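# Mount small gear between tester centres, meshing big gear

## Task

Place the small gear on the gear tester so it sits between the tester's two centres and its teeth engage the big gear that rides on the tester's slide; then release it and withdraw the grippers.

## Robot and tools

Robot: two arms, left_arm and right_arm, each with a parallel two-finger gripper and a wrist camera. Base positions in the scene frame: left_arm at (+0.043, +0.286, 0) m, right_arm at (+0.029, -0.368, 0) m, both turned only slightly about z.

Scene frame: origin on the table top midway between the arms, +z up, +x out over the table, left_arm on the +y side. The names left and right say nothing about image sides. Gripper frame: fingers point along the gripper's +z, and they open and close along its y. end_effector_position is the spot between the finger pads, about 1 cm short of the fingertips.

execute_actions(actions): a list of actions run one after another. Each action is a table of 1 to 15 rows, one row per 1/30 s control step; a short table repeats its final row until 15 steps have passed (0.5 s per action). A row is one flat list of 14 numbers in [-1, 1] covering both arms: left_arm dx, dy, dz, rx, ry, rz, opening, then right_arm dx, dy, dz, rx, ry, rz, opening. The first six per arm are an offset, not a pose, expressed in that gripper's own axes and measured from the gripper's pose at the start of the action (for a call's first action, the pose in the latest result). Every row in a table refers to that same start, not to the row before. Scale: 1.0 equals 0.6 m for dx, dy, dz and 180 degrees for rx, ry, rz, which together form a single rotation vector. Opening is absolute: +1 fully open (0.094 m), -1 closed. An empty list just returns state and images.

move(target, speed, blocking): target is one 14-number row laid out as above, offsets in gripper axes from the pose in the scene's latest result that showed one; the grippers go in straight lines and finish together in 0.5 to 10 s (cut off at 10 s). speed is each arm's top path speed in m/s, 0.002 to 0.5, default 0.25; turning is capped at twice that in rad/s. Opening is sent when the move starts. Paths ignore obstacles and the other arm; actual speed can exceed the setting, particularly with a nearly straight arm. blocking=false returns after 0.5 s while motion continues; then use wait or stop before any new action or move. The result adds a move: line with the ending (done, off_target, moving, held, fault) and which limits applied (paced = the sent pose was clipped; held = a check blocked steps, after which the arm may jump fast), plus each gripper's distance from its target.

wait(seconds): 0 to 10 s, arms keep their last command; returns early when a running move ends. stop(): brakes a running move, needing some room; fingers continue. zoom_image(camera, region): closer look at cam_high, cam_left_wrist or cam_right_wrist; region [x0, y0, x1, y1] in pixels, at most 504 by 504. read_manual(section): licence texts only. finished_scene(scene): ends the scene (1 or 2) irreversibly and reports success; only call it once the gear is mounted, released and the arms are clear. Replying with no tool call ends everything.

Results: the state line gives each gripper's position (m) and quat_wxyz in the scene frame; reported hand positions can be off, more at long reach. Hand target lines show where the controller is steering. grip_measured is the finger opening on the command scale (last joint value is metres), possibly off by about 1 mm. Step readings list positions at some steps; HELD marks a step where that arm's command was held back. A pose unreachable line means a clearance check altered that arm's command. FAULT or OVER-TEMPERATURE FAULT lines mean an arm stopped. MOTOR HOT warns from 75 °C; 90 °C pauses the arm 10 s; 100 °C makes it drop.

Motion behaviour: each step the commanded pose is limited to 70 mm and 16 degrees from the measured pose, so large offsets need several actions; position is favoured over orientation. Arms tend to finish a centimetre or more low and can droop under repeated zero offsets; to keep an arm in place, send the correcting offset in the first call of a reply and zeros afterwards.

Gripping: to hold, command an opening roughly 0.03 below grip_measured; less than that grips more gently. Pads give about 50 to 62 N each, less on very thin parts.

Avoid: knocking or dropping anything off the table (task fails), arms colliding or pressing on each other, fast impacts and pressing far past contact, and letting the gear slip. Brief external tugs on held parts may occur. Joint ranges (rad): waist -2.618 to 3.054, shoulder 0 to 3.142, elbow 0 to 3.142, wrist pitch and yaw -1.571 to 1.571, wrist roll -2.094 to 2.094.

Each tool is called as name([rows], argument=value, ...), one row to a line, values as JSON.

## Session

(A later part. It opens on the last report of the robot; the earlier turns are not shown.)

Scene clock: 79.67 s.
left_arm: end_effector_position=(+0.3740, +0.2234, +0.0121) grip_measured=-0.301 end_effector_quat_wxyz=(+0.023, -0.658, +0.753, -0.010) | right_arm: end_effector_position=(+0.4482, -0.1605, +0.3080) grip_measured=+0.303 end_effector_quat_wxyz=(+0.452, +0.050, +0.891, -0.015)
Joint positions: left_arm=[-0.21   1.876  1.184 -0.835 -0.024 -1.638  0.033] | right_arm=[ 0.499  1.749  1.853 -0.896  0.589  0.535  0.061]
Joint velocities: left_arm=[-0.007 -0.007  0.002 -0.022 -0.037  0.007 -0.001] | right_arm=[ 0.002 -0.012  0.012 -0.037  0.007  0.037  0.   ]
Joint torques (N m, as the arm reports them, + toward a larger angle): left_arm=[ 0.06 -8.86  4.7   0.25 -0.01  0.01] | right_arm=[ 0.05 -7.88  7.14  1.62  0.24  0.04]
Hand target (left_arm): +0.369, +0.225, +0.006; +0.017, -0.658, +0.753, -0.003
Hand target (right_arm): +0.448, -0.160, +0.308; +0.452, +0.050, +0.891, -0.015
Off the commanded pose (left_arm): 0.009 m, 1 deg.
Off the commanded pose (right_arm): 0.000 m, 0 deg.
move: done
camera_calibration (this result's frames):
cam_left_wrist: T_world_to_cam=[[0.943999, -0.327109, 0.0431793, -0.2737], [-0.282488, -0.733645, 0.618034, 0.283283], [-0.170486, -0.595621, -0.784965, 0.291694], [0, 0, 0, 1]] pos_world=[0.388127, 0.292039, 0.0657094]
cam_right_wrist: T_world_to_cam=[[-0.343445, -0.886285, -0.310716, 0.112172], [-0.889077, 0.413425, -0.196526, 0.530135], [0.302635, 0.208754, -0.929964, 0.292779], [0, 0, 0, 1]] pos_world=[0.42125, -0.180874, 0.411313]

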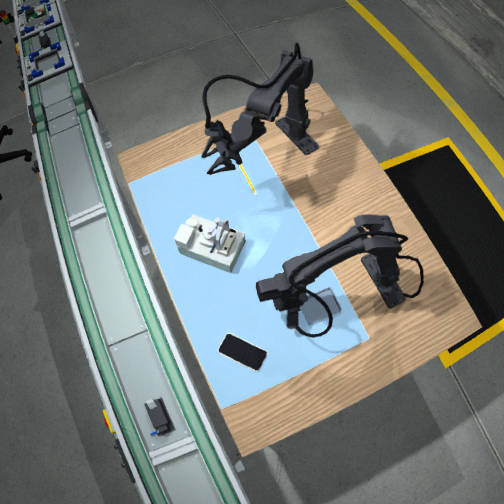

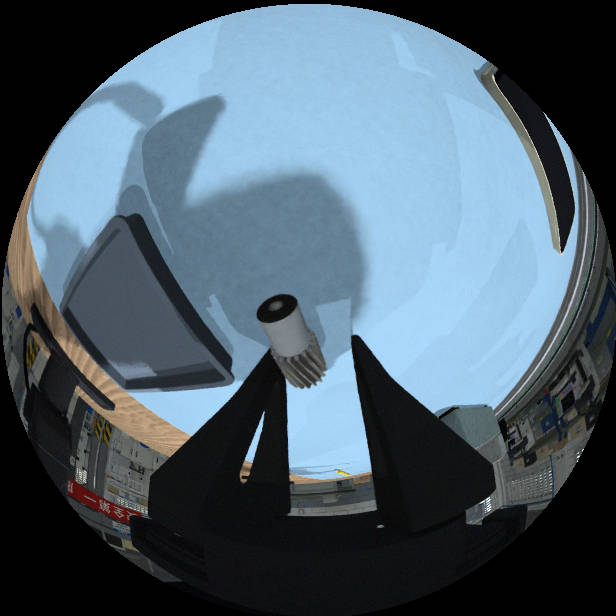

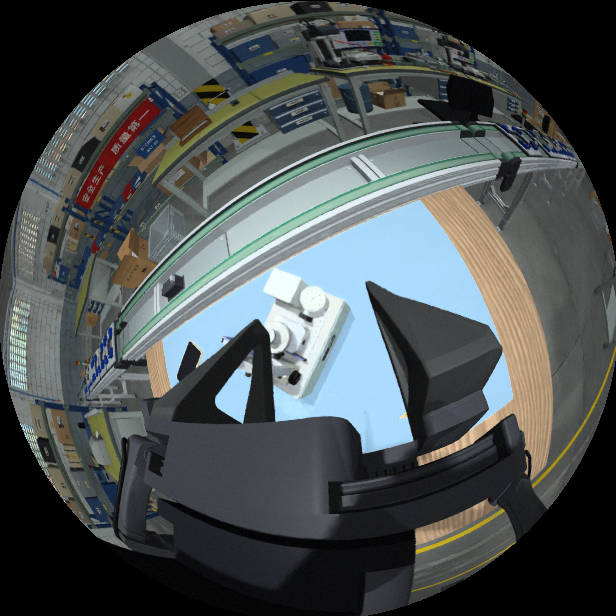

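move(target=[0,0,0,0,0,0,-0.85,0,0,0,0,0,0,0.3])

move(target=[0,0,-0.1,0,0,0.735,-0.85,0.085,0.118,-0.015,-0.179,0.004,-0.132,0.3], speed=0.3)

move(target=[-0.2,-0.15,-0.12,0,-0.5,0,-0.85,0,0,0,0,0,0,0.3], speed=0.2)

Scene clock: 90.77 s.
left_arm: end_effector_position=(+0.3747, +0.2232, +0.0121) grip_measured=-0.627 end_effector_quat_wxyz=(+0.024, -0.658, +0.753, -0.011) | right_arm: end_effector_position=(+0.4482, -0.1605, +0.3080) grip_measured=+0.303 end_effector_quat_wxyz=(+0.452, +0.050, +0.891, -0.015)
Joint positions: left_arm=[-0.21   1.876  1.184 -0.833 -0.024 -1.638  0.018] | right_arm=[ 0.499  1.749  1.853 -0.896  0.589  0.535  0.061]
Joint velocities: left_arm=[-0.002  0.007 -0.007 -0.007  0.037  0.022 -0.   ] | right_arm=[-0.002  0.022  0.007 -0.037 -0.022  0.051 -0.   ]
Joint torques (N m, as the arm reports them, + toward a larger angle): left_arm=[-0.03 -9.81  5.98  0.21 -0.01  0.01] | right_arm=[ 0.04 -7.88  7.16  1.63  0.27  0.01]
Hand target (left_arm): +0.374, +0.223, +0.012; +0.023, -0.658, +0.753, -0.010
Hand target (right_arm): +0.448, -0.160, +0.308; +0.452, +0.050, +0.891, -0.015
Off the commanded pose (left_arm): 0.001 m, 0 deg.
Off the commanded pose (right_arm): 0.000 m, 0 deg.
move: done
camera_calibration (this result's frames):
cam_left_wrist: T_world_to_cam=[[0.943883, -0.327086, 0.0458242, -0.274352], [-0.284104, -0.733313, 0.617687, 0.283886], [-0.168433, -0.596043, -0.785088, 0.291075], [0, 0, 0, 1]] pos_world=[0.388636, 0.291934, 0.0657383]
cam_right_wrist: T_world_to_cam=[[-0.343445, -0.886285, -0.310716, 0.112172], [-0.889077, 0.413425, -0.196526, 0.530135], [0.302635, 0.208754, -0.929964, 0.292779], [0, 0, 0, 1]] pos_world=[0.42125, -0.180874, 0.411313]

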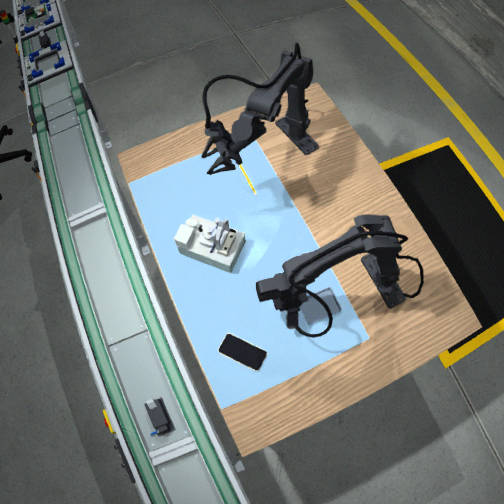

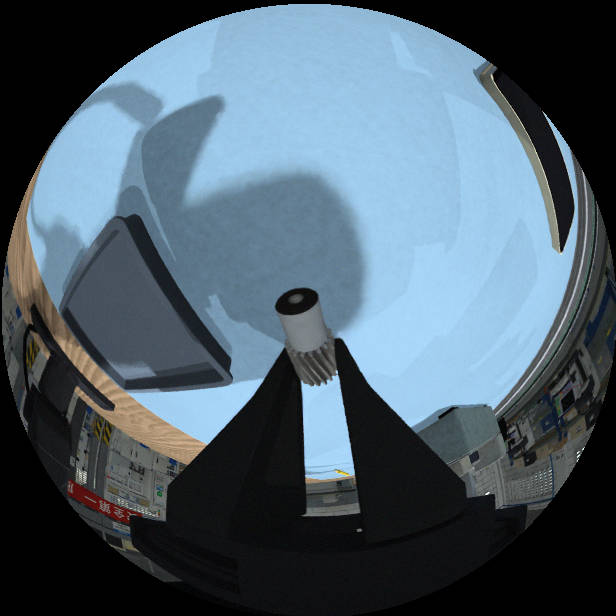

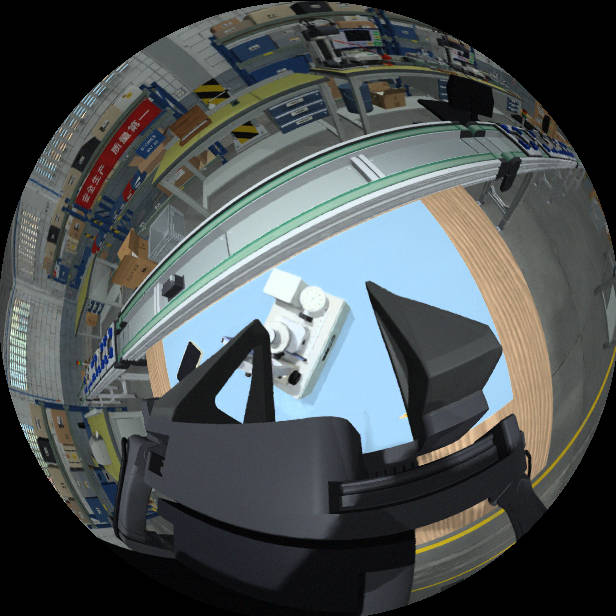

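Scene clock: 95.23 s.
left_arm: end_effector_position=(+0.3627, +0.2257, +0.0563) grip_measured=-0.625 end_effector_quat_wxyz=(-0.002, +0.418, +0.909, +0.012) | right_arm: end_effector_position=(+0.4211, -0.0792, +0.2717) grip_measured=+0.303 end_effector_quat_wxyz=(+0.428, -0.257, +0.855, +0.139)
Joint positions: left_arm=[-0.21   1.812  1.289 -1.047 -0.025  0.659  0.018] | right_arm=[ 0.472  1.639  1.548 -0.545  0.03   0.045  0.061]
Joint velocities: left_arm=[-0.012 -0.012  0.007 -0.007 -0.051 -0.037  0.   ] | right_arm=[ 0.007  0.022  0.007 -0.037 -0.066 -0.007 -0.001]
Joint torques (N m, as the arm reports them, + toward a larger angle): left_arm=[ -0.23 -11.7    8.91   0.02  -0.01   0.07] | right_arm=[-0.67 -9.15  6.33  1.9  -0.1  -0.05]
Hand target (left_arm): +0.371, +0.223, +0.072; +0.019, +0.423, +0.906, +0.017
Hand target (right_arm): +0.419, -0.085, +0.273; +0.430, -0.259, +0.853, +0.140
Off the commanded pose (left_arm): 0.018 m, 3 deg.
Off the commanded pose (right_arm): 0.007 m, 0 deg.
move: off_target (left_arm)
camera_calibration (this result's frames):
cam_left_wrist: T_world_to_cam=[[-0.872055, -0.489226, -0.0133652, 0.43432], [-0.3772, 0.654465, 0.655282, -0.026634], [-0.311834, 0.576483, -0.755266, 0.110951], [0, 0, 0, 1]] pos_world=[0.403303, 0.16595, 0.107055]
cam_right_wrist: T_world_to_cam=[[0.304045, -0.900606, -0.31059, -0.110173], [-0.947835, -0.253214, -0.193626, 0.436425], [0.0957346, 0.353259, -0.930614, 0.348913], [0, 0, 0, 1]] pos_world=[0.413754, -0.11197, 0.374988]

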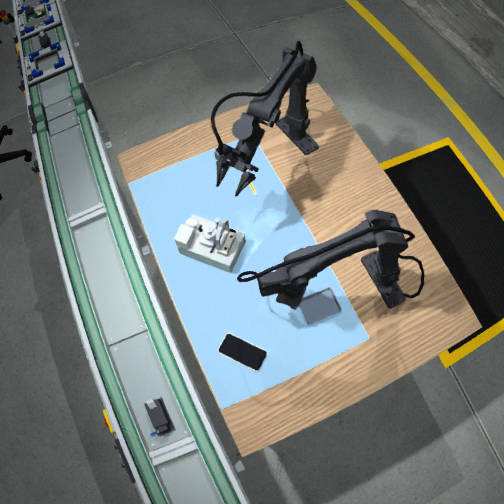

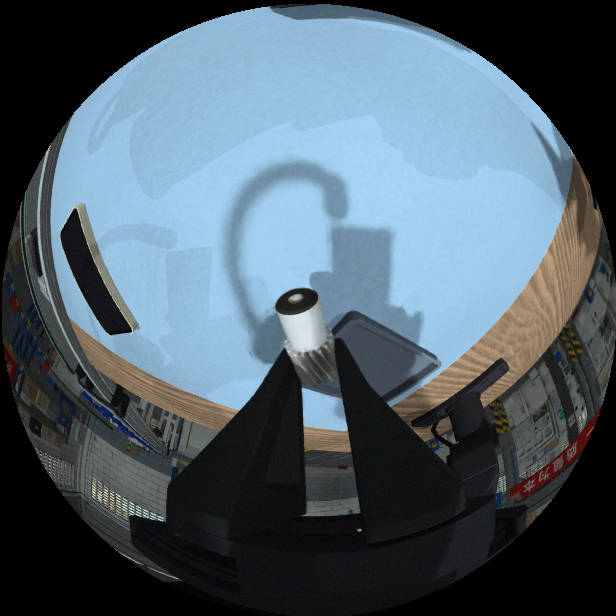

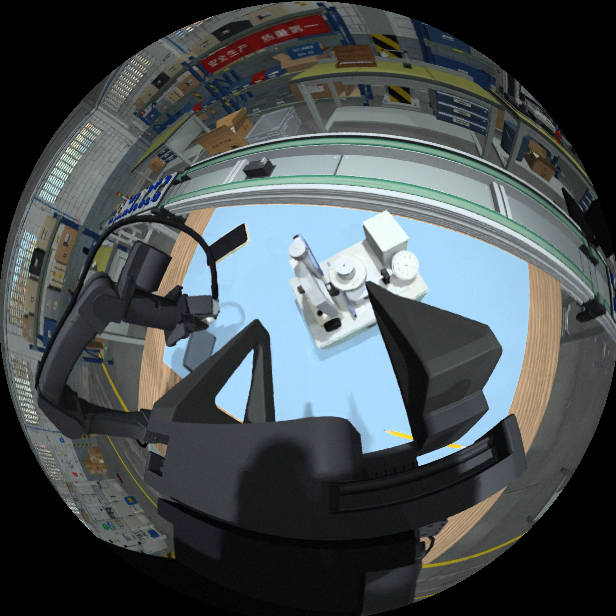

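Scene clock: 99.97 s.
left_arm: end_effector_position=(+0.3759, +0.0757, +0.1303) grip_measured=-0.625 end_effector_quat_wxyz=(+0.642, +0.300, +0.642, -0.293) | right_arm: end_effector_position=(+0.4211, -0.0792, +0.2717) grip_measured=+0.303 end_effector_quat_wxyz=(+0.428, -0.257, +0.855, +0.139)
Joint positions: left_arm=[-0.342  1.834  0.307  1.522  0.531  0.012  0.018] | right_arm=[ 0.472  1.639  1.548 -0.545  0.03   0.045  0.061]
Joint velocities: left_arm=[ 0.017  0.002 -0.002  0.051 -0.081 -0.007 -0.001] | right_arm=[-0.007 -0.007  0.002  0.081 -0.022  0.007 -0.001]
Joint torques (N m, as the arm reports them, + toward a larger angle): left_arm=[-0.71 -5.99  2.14  1.9  -0.11 -0.06] | right_arm=[ 0.11 -7.48  7.73  1.89 -0.01  0.01]
Hand target (left_arm): +0.371, +0.075, +0.126; +0.638, +0.298, +0.645, -0.297
Hand target (right_arm): +0.421, -0.079, +0.272; +0.428, -0.257, +0.855, +0.139
Off the commanded pose (left_arm): 0.007 m, 1 deg.
Off the commanded pose (right_arm): 0.000 m, 0 deg.
move: done
camera_calibration (this result's frames):
cam_left_wrist: T_world_to_cam=[[-0.747882, -0.631089, -0.205912, 0.362549], [-0.295983, 0.594658, -0.747513, 0.184871], [0.594194, -0.498105, -0.631525, -0.0178734], [0, 0, 0, 1]] pos_world=[0.336482, 0.109962, 0.201559]
cam_right_wrist: T_world_to_cam=[[0.304045, -0.900606, -0.31059, -0.110173], [-0.947835, -0.253214, -0.193626, 0.436425], [0.0957346, 0.353259, -0.930614, 0.348913], [0, 0, 0, 1]] pos_world=[0.413754, -0.11197, 0.374988]

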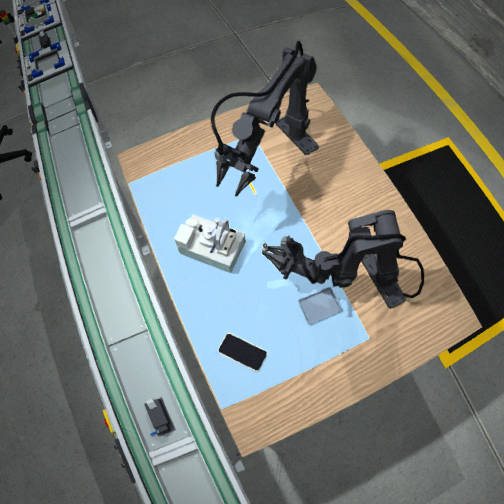

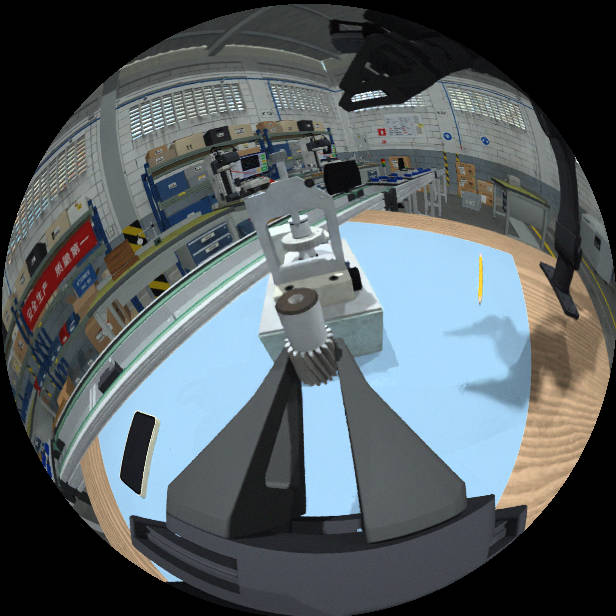

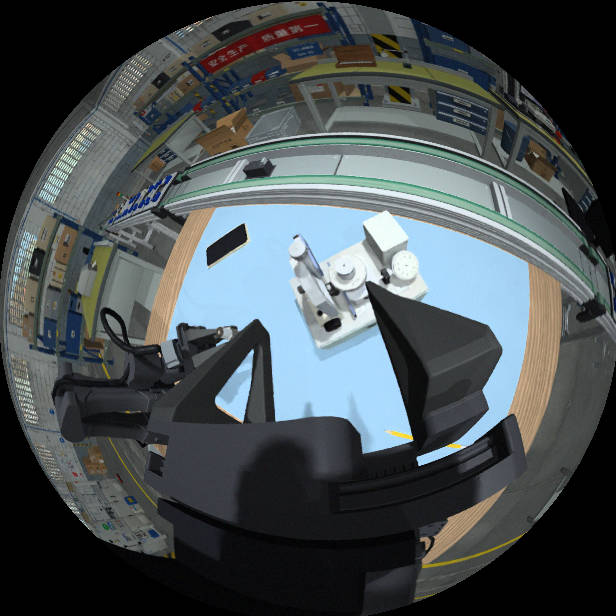

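move(target=[0,0,0,0,0,0,-0.85,-0.01,0.017,0.11,0,0,0,0.3], speed=0.08)

Scene clock: 108.20 s.
left_arm: end_effector_position=(+0.3759, +0.0758, +0.1306) grip_measured=-0.625 end_effector_quat_wxyz=(+0.642, +0.300, +0.642, -0.293) | right_arm: end_effector_position=(+0.4595, -0.0448, +0.2246) grip_measured=+0.303 end_effector_quat_wxyz=(+0.414, -0.261, +0.861, +0.135)
Joint positions: left_arm=[-0.342  1.834  0.307  1.523  0.53   0.011  0.018] | right_arm=[ 0.481  1.846  1.63  -0.454  0.034  0.048  0.061]
Joint velocities: left_arm=[-0.002  0.002 -0.012  0.007 -0.022  0.007 -0.   ] | right_arm=[ 0.002  0.012 -0.002  0.051  0.037  0.007  0.   ]
Joint torques (N m, as the arm reports them, + toward a larger angle): left_arm=[ 0.01 -7.06  3.63  1.72 -0.01 -0.01] | right_arm=[ 0.66 -8.98 10.28  1.88  0.13  0.09]
Hand target (left_arm): +0.376, +0.076, +0.130; +0.642, +0.300, +0.642, -0.293
Hand target (right_arm): +0.462, -0.039, +0.238; +0.428, -0.257, +0.855, +0.139
Off the commanded pose (left_arm): 0.000 m, 0 deg.
Off the commanded pose (right_arm): 0.015 m, 2 deg.
move: off_target (right_arm)
camera_calibration (this result's frames):
cam_left_wrist: T_world_to_cam=[[-0.747536, -0.631555, -0.205737, 0.362551], [-0.295837, 0.593894, -0.748178, 0.185142], [0.594702, -0.498426, -0.630795, -0.0179831], [0, 0, 0, 1]] pos_world=[0.336487, 0.110053, 0.201766]
cam_right_wrist: T_world_to_cam=[[0.300163, -0.905279, -0.300619, -0.106178], [-0.95136, -0.261184, -0.163393, 0.466928], [0.0693995, 0.335041, -0.939644, 0.302595], [0, 0, 0, 1]] pos_world=[0.455087, -0.0755485, 0.328705]

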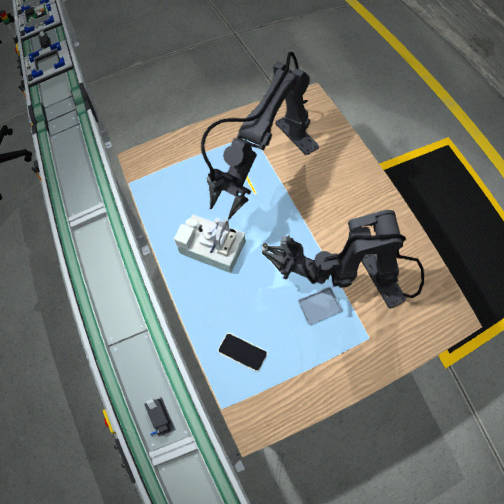

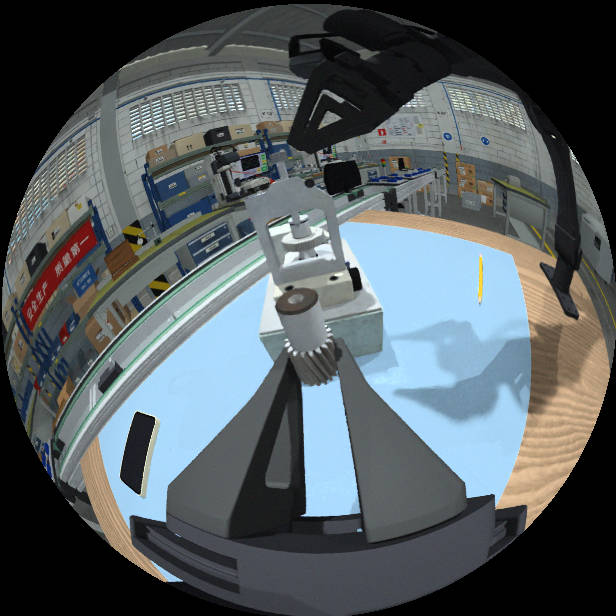

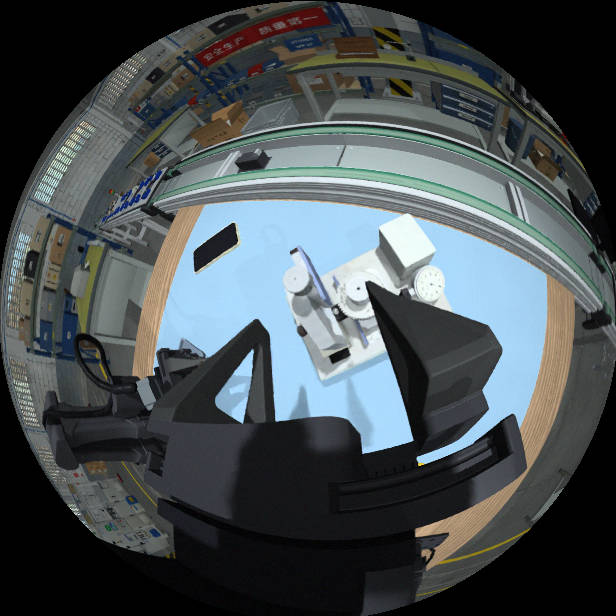

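move(target=[0,0,0,0,0,0,-0.85,-0.015,0,0.04,0,0,0,0.3], speed=0.05)

Scene clock: 128.27 s.
left_arm: end_effector_position=(+0.3759, +0.0758, +0.1305) grip_measured=-0.625 end_effector_quat_wxyz=(+0.642, +0.300, +0.642, -0.293) | right_arm: end_effector_position=(+0.4749, -0.0331, +0.2086) grip_measured=+0.303 end_effector_quat_wxyz=(+0.407, -0.262, +0.865, +0.132)
Joint positions: left_arm=[-0.342  1.834  0.307  1.523  0.53   0.011  0.018] | right_arm=[ 0.481  1.934  1.696 -0.45   0.034  0.048  0.061]
Joint velocities: left_arm=[-0.017  0.002  0.007  0.007 -0.051  0.007 -0.001] | right_arm=[-0.017  0.007  0.007 -0.037 -0.037  0.022 -0.   ]
Joint torques (N m, as the arm reports them, + toward a larger angle): left_arm=[-0.05 -7.13  3.65  1.72  0.    0.02] | right_arm=[-0.21 -9.47 10.17  1.79 -0.04  0.01]
Hand target (left_arm): +0.376, +0.076, +0.131; +0.642, +0.300, +0.642, -0.293
Hand target (right_arm): +0.480, -0.031, +0.217; +0.414, -0.261, +0.861, +0.135
Off the commanded pose (left_arm): 0.000 m, 0 deg.
Off the commanded pose (right_arm): 0.010 m, 1 deg.
move: done
camera_calibration (this result's frames):
cam_left_wrist: T_world_to_cam=[[-0.74761, -0.631529, -0.205547, 0.362534], [-0.296106, 0.593988, -0.747997, 0.185149], [0.594474, -0.498347, -0.631071, -0.0179212], [0, 0, 0, 1]] pos_world=[0.336512, 0.110044, 0.201699]
cam_right_wrist: T_world_to_cam=[[0.295875, -0.90853, -0.295011, -0.104244], [-0.953537, -0.262552, -0.147762, 0.479794], [0.0567904, 0.325023, -0.943999, 0.289161], [0, 0, 0, 1]] pos_world=[0.471923, -0.0627224, 0.31311]

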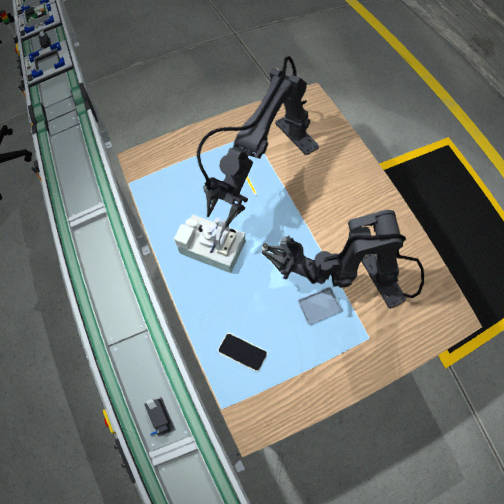

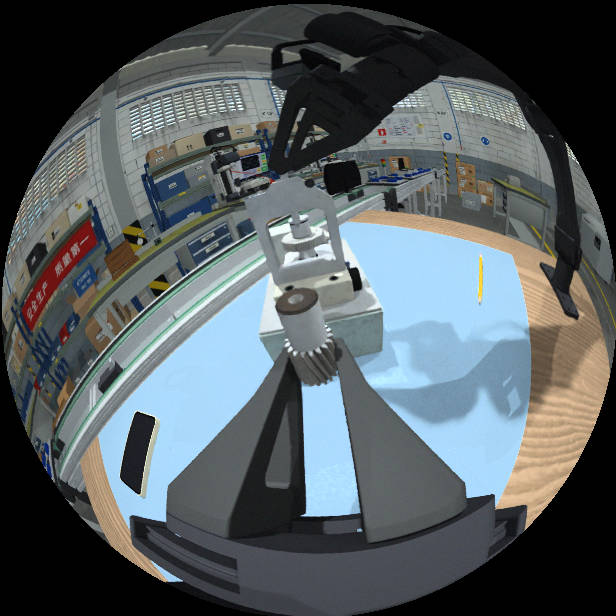

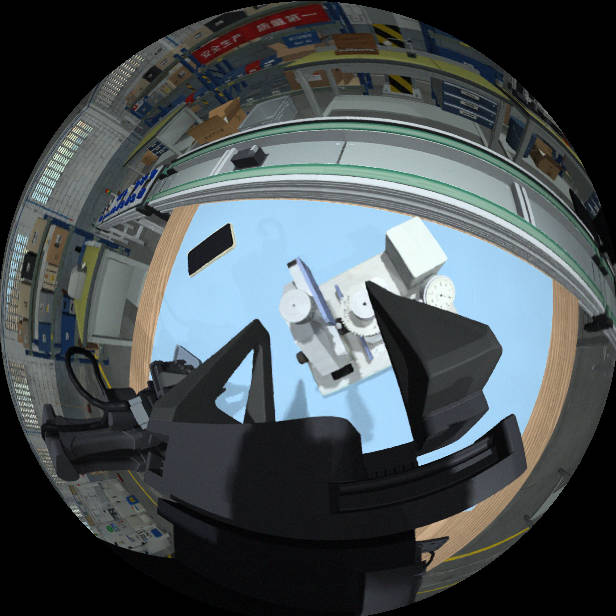

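move(target=[0,0,0,0,0,0,-0.85,-0.028,0,0.02,0,0,0,0.3], speed=0.05)

move(target=[0,0,0,0,0,0,-0.85,-0.01,0,0,0,0,0,-0.9], speed=0.05)

Scene clock: 136.27 s.
left_arm: end_effector_position=(+0.3759, +0.0758, +0.1305) grip_measured=-0.625 end_effector_quat_wxyz=(+0.642, +0.300, +0.642, -0.293) | right_arm: end_effector_position=(+0.4888, -0.0225, +0.2100) grip_measured=+0.303 end_effector_quat_wxyz=(+0.407, -0.262, +0.865, +0.133)
Joint positions: left_arm=[-0.342  1.834  0.307  1.523  0.53   0.011  0.018] | right_arm=[ 0.481  2.005  1.802 -0.482  0.034  0.048  0.061]
Joint velocities: left_arm=[-0.002 -0.002 -0.002  0.066  0.066  0.007  0.001] | right_arm=[ 0.012  0.002 -0.007 -0.007 -0.066  0.051 -0.   ]
Joint torques (N m, as the arm reports them, + toward a larger angle): left_arm=[ 0.02 -7.04  3.57  1.74  0.01  0.02] | right_arm=[-0.2  -9.91 10.03  1.64 -0.03  0.01]
Hand target (left_arm): +0.376, +0.076, +0.131; +0.642, +0.300, +0.642, -0.293
Hand target (right_arm): +0.491, -0.022, +0.215; +0.408, -0.262, +0.865, +0.133
Off the commanded pose (left_arm): 0.000 m, 0 deg.
Off the commanded pose (right_arm): 0.005 m, 0 deg.
move: done
camera_calibration (this result's frames):
cam_left_wrist: T_world_to_cam=[[-0.74761, -0.631529, -0.205547, 0.362534], [-0.296106, 0.593988, -0.747997, 0.185149], [0.594474, -0.498347, -0.631071, -0.0179212], [0, 0, 0, 1]] pos_world=[0.336512, 0.110044, 0.201699]
cam_right_wrist: T_world_to_cam=[[0.296144, -0.908324, -0.295374, -0.0983694], [-0.953402, -0.262449, -0.148812, 0.496157], [0.0576485, 0.325679, -0.943721, 0.285727], [0, 0, 0, 1]] pos_world=[0.485697, -0.0521908, 0.314425]

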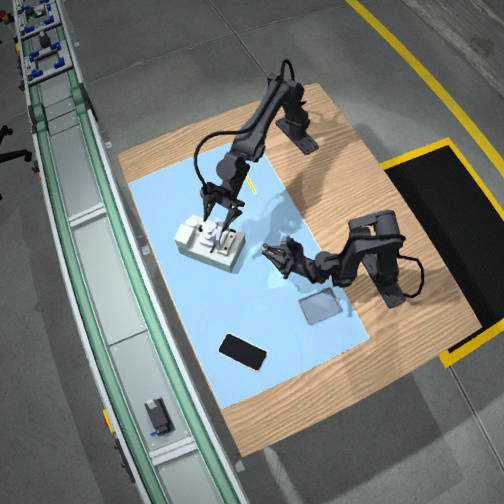

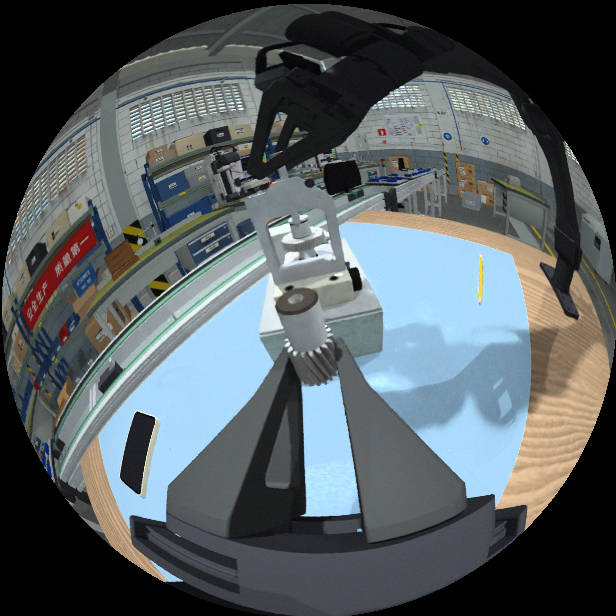

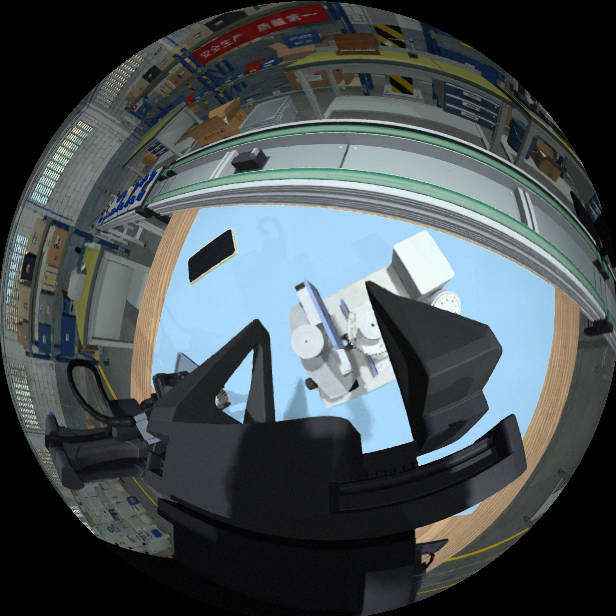

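Scene clock: 136.97 s.
left_arm: end_effector_position=(+0.3759, +0.0758, +0.1305) grip_measured=-0.625 end_effector_quat_wxyz=(+0.642, +0.300, +0.642, -0.293) | right_arm: end_effector_position=(+0.4874, -0.0203, +0.2096) grip_measured=-0.732 end_effector_quat_wxyz=(+0.406, -0.265, +0.864, +0.136)
Joint positions: left_arm=[-0.342  1.834  0.307  1.523  0.53   0.011  0.018] | right_arm=[ 0.484  2.006  1.802 -0.482  0.027  0.048  0.013]
Joint velocities: left_arm=[ 0.002 -0.007 -0.007 -0.007  0.066  0.022  0.   ] | right_arm=[-0.007  0.007 -0.007  0.007 -0.022 -0.022 -0.   ]
Joint torques (N m, as the arm reports them, + toward a larger angle): left_arm=[-0.04 -7.05  3.54  1.73  0.01  0.02] | right_arm=[-0.26 -9.55 10.65  1.56  0.07  0.01]
Hand target (left_arm): +0.376, +0.076, +0.131; +0.642, +0.300, +0.642, -0.293
Hand target (right_arm): +0.492, -0.021, +0.215; +0.408, -0.262, +0.864, +0.133
Off the commanded pose (left_arm): 0.000 m, 0 deg.
Off the commanded pose (right_arm): 0.007 m, 1 deg.
move: done
camera_calibration (this result's frames):
cam_left_wrist: T_world_to_cam=[[-0.74761, -0.631529, -0.205547, 0.362534], [-0.296106, 0.593988, -0.747997, 0.185149], [0.594474, -0.498347, -0.631071, -0.0179212], [0, 0, 0, 1]] pos_world=[0.336512, 0.110044, 0.201699]
cam_right_wrist: T_world_to_cam=[[0.302654, -0.904945, -0.299124, -0.0983941], [-0.951669, -0.269734, -0.146869, 0.493888], [0.0522247, 0.329117, -0.942844, 0.287278], [0, 0, 0, 1]] pos_world=[0.484794, -0.0503712, 0.313963]

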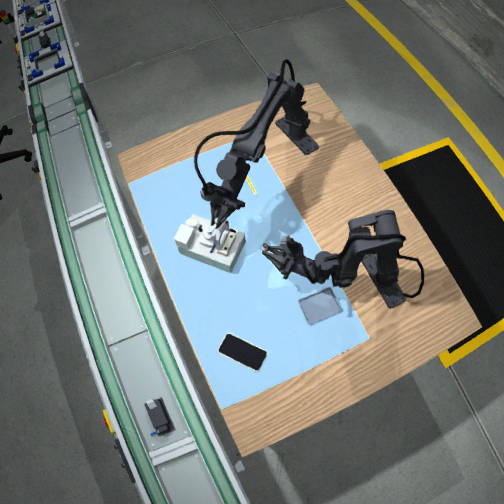

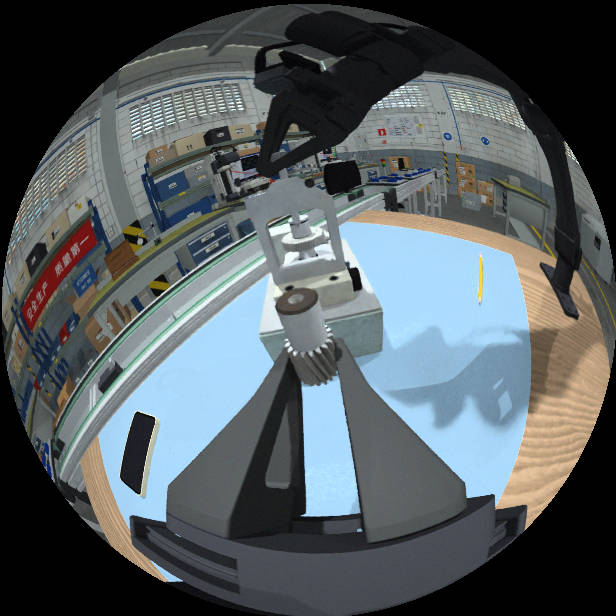

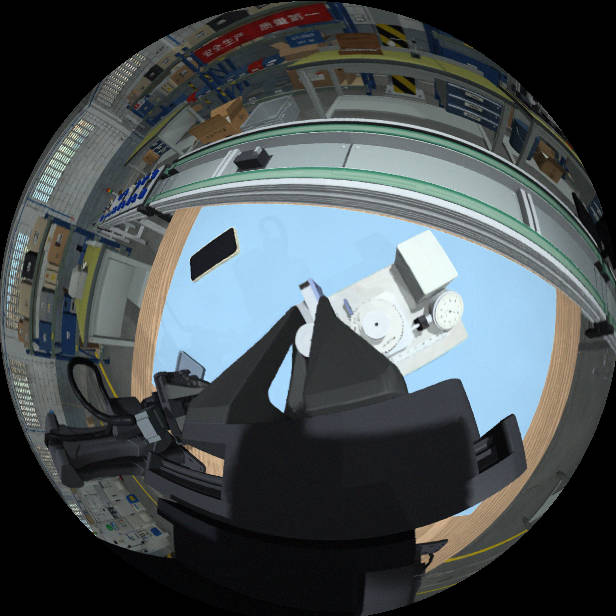

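move(target=[-0.022,0.02,0.185,0,-0.01,0,-0.85,-0.06,0,-0.095,0,-0.05,0,-0.9], speed=0.06)

Scene clock: 145.53 s.
left_arm: end_effector_position=(+0.4513, +0.0041, +0.1368) grip_measured=-0.625 end_effector_quat_wxyz=(+0.645, +0.299, +0.638, -0.294) | right_arm: end_effector_position=(+0.4871, -0.0205, +0.2316) grip_measured=-0.732 end_effector_quat_wxyz=(+0.454, -0.257, +0.839, +0.154)
Joint positions: left_arm=[-0.473  2.022  0.714  1.314  0.4    0.008  0.018] | right_arm=[ 0.484  1.934  1.696 -0.332  0.027  0.047  0.013]
Joint velocities: left_arm=[ 0.017 -0.017 -0.007  0.022 -0.066  0.007 -0.   ] | right_arm=[-0.017 -0.002  0.002  0.007  0.007 -0.022  0.   ]
Joint torques (N m, as the arm reports them, + toward a larger angle): left_arm=[-0.66 -9.49  7.34  1.77 -0.1  -0.05] | right_arm=[  0.35 -18.06   7.56   1.4    0.12  -0.03]
Hand target (left_arm): +0.456, -0.002, +0.144; +0.652, +0.296, +0.632, -0.297
Hand target (right_arm): +0.472, -0.032, +0.271; +0.473, -0.254, +0.829, +0.156
Off the commanded pose (left_arm): 0.010 m, 1 deg.
Off the commanded pose (right_arm): 0.047 m, 2 deg.
move: off_target (right_arm)
camera_calibration (this result's frames):
cam_left_wrist: T_world_to_cam=[[-0.746322, -0.632543, -0.207105, 0.374597], [-0.290307, 0.589366, -0.753903, 0.252944], [0.598936, -0.50253, -0.623489, -0.0974679], [0, 0, 0, 1]] pos_world=[0.411379, 0.0388915, 0.207506]
cam_right_wrist: T_world_to_cam=[[0.332147, -0.8827, -0.332444, -0.0981188], [-0.933173, -0.256195, -0.252095, 0.512409], [0.137354, 0.39396, -0.908807, 0.260114], [0, 0, 0, 1]] pos_world=[0.475029, -0.0578074, 0.33295]

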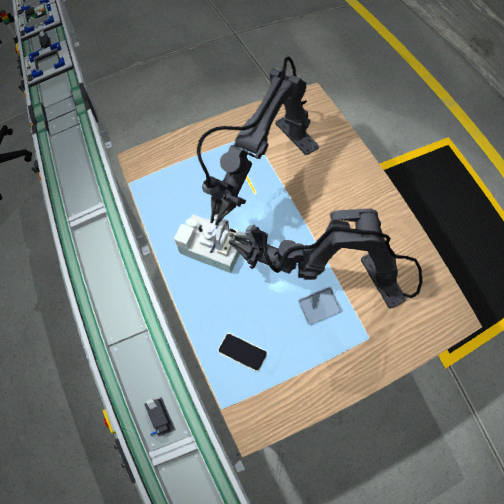

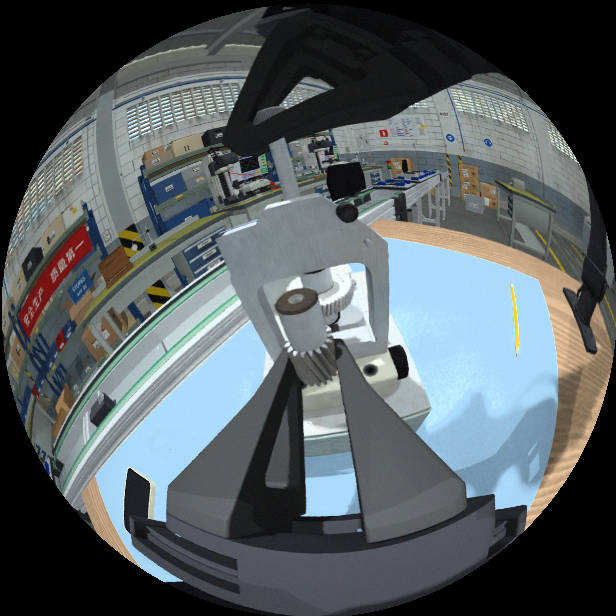

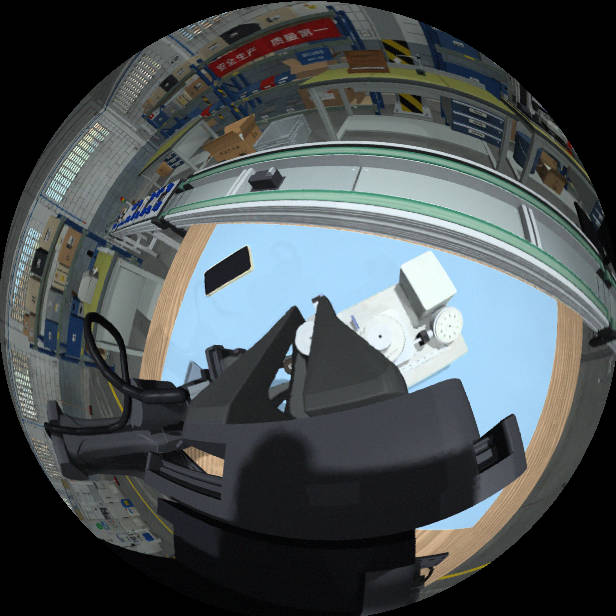

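execute_actions([
  [[-0.012,-0.01,0.013,0,-0.01,0,-0.85,-0.04,0,-0.065,0,-0.02,0,-0.9],[-0.012,-0.02,0.013,0,-0.01,0,-0.85,-0.04,0,-0.065,0,-0.02,0,-0.9]],
  [[-0.012,-0.005,0.02,0,-0.01,0,-0.85,-0.04,0,-0.065,0,-0.02,0,-0.9]],
])

wait(seconds=0.5)

zoom_image(camera="cam_left_wrist", region=[200,150,450,400])

Scene clock: 159.50 s.
left_arm: end_effector_position=(+0.4442, -0.0132, +0.1355) grip_measured=-0.625 end_effector_quat_wxyz=(+0.646, +0.300, +0.636, -0.299) | right_arm: end_effector_position=(+0.4872, -0.0204, +0.2324) grip_measured=-0.732 end_effector_quat_wxyz=(+0.471, -0.253, +0.829, +0.160)
Joint positions: left_arm=[-0.525  2.039  0.724  1.328  0.355  0.003  0.018] | right_arm=[ 0.484  1.914  1.636 -0.25   0.027  0.047  0.013]
Joint velocities: left_arm=[ 0.007  0.017 -0.002 -0.037 -0.081  0.007  0.001] | right_arm=[ 0.017 -0.007  0.007 -0.007 -0.022 -0.051 -0.   ]
Joint torques (N m, as the arm reports them, + toward a larger angle): left_arm=[-0.6  -9.75  7.42  1.9  -0.11 -0.09] | right_arm=[  0.02 -17.9    7.49   1.49   0.05   0.01]
Hand target (left_arm): +0.449, -0.019, +0.147; +0.658, +0.295, +0.623, -0.302
Hand target (right_arm): +0.472, -0.032, +0.271; +0.489, -0.250, +0.819, +0.165
Off the commanded pose (left_arm): 0.014 m, 2 deg.
Off the commanded pose (right_arm): 0.045 m, 2 deg.
Step readings (end_effector_position; steps 1 to 15: 1st action; 16 to 30: 2nd action):
0: left_arm (+0.4514, +0.0042, +0.1366) | right_arm (+0.4871, -0.0205, +0.2317)
1: left_arm (+0.4514, +0.0040, +0.1368) | right_arm (+0.4870, -0.0206, +0.2316)
2: left_arm (+0.4510, +0.0028, +0.1372) | right_arm (+0.4870, -0.0206, +0.2317)
4: left_arm (+0.4480, -0.0022, +0.1382) | right_arm (+0.4871, -0.0205, +0.2318)
8: left_arm (+0.4435, -0.0087, +0.1392) | right_arm (+0.4872, -0.0204, +0.2319)
15: left_arm (+0.4444, -0.0079, +0.1396) | right_arm (+0.4872, -0.0204, +0.2320)
16: left_arm (+0.4446, -0.0082, +0.1394) | right_arm (+0.4871, -0.0205, +0.2319)
17: left_arm (+0.4450, -0.0091, +0.1389) | right_arm (+0.4870, -0.0206, +0.2320)
19: left_arm (+0.4448, -0.0117, +0.1372) | right_arm (+0.4871, -0.0205, +0.2321)
23: left_arm (+0.4439, -0.0135, +0.1355) | right_arm (+0.4872, -0.0204, +0.2323)
30: end_effector_position above
camera_calibration (this result's frames):
cam_left_wrist: T_world_to_cam=[[-0.751351, -0.627637, -0.203824, 0.359874], [-0.284266, 0.586575, -0.758368, 0.258005], [0.595538, -0.51186, -0.619139, -0.101971], [0, 0, 0, 1]] pos_world=[0.404461, 0.0223363, 0.205879]
cam_right_wrist: T_world_to_cam=[[0.343398, -0.874057, -0.34366, -0.100516], [-0.924161, -0.249272, -0.289464, 0.51719], [0.167343, 0.416999, -0.893369, 0.243023], [0, 0, 0, 1]] pos_world=[0.471816, -0.0602758, 0.332274]

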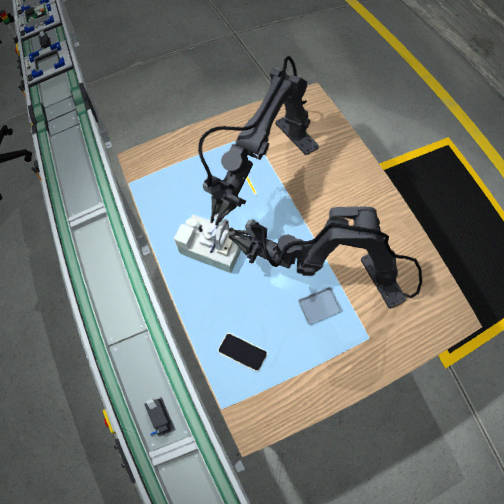

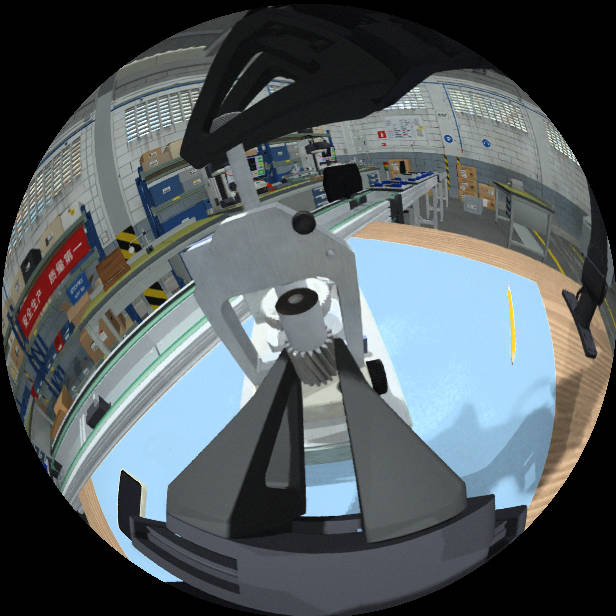

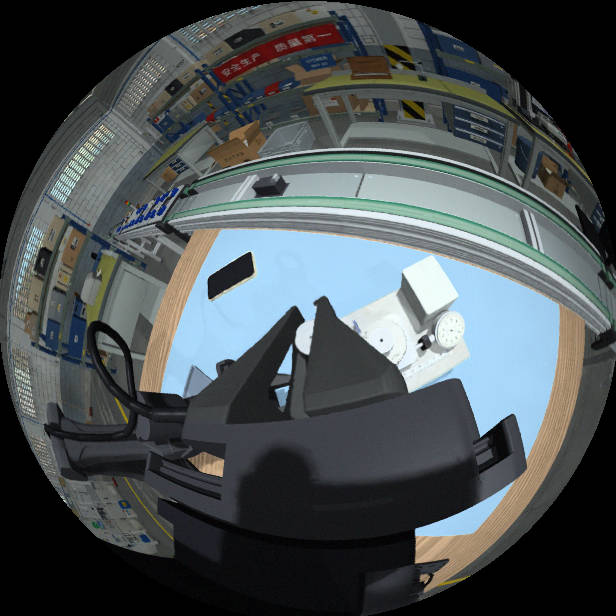

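Scene clock: 160.00 s.
left_arm: end_effector_position=(+0.4443, -0.0131, +0.1355) grip_measured=-0.625 end_effector_quat_wxyz=(+0.646, +0.299, +0.636, -0.299) | right_arm: end_effector_position=(+0.4872, -0.0204, +0.2324) grip_measured=-0.732 end_effector_quat_wxyz=(+0.471, -0.253, +0.829, +0.160)
Joint positions: left_arm=[-0.525  2.039  0.724  1.328  0.355  0.003  0.018] | right_arm=[ 0.484  1.914  1.636 -0.25   0.027  0.047  0.013]
Joint velocities: left_arm=[ 0.027 -0.007  0.002 -0.007  0.037  0.022 -0.001] | right_arm=[-0.012  0.002  0.007 -0.051 -0.007 -0.051  0.   ]
Joint torques (N m, as the arm reports them, + toward a larger angle): left_arm=[-0.54 -9.9   7.46  1.91 -0.08 -0.08] | right_arm=[  0.03 -17.96   7.45   1.47   0.05   0.  ]
Hand target (left_arm): +0.449, -0.019, +0.147; +0.658, +0.295, +0.623, -0.302
Hand target (right_arm): +0.472, -0.032, +0.271; +0.489, -0.250, +0.819, +0.165
Off the commanded pose (left_arm): 0.014 m, 2 deg.
Off the commanded pose (right_arm): 0.045 m, 2 deg.
wait: 0.50 s; at rest by 0.17 s
camera_calibration (this result's frames):
cam_left_wrist: T_world_to_cam=[[-0.750872, -0.628212, -0.203814, 0.359786], [-0.284717, 0.586352, -0.758372, 0.258182], [0.595925, -0.511411, -0.619138, -0.102154], [0, 0, 0, 1]] pos_world=[0.404538, 0.0223939, 0.20588]
cam_right_wrist: T_world_to_cam=[[0.343398, -0.874057, -0.34366, -0.100516], [-0.924161, -0.249272, -0.289464, 0.51719], [0.167343, 0.416999, -0.893369, 0.243023], [0, 0, 0, 1]] pos_world=[0.471816, -0.0602758, 0.332274]

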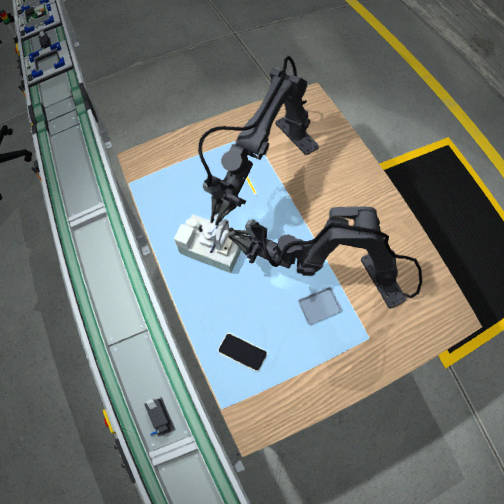

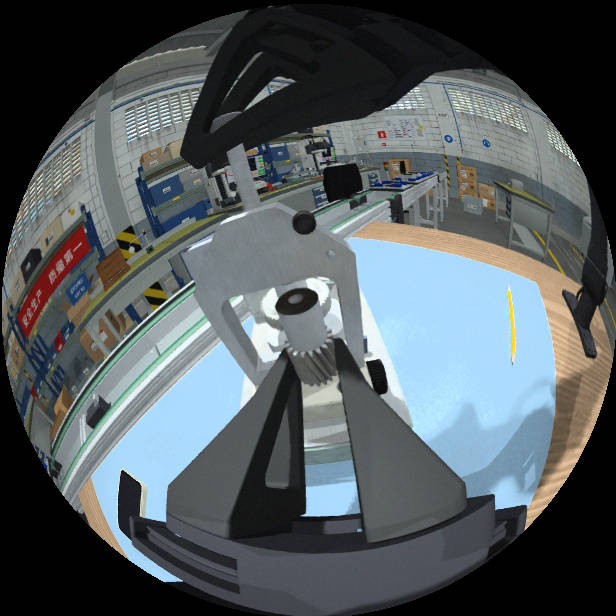

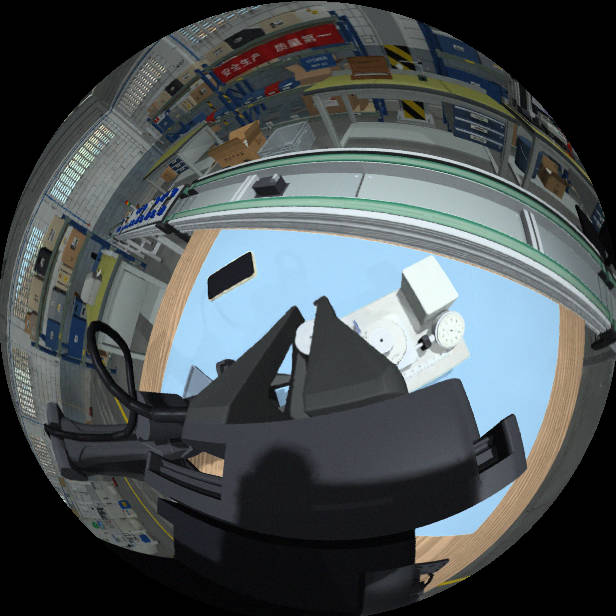

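Region (200, 150, 450, 400) of cam_left_wrist's 616x616 image, scaled by 2.016, with more detail than that image has.

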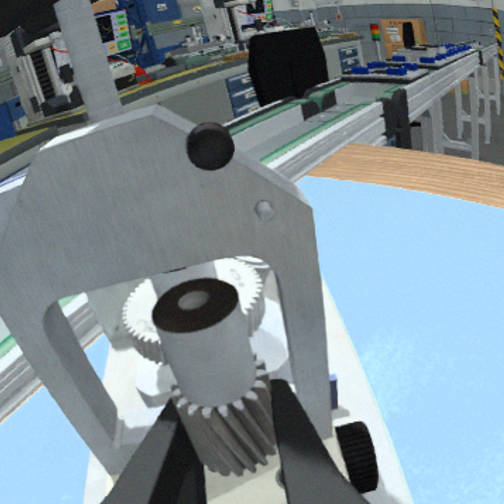

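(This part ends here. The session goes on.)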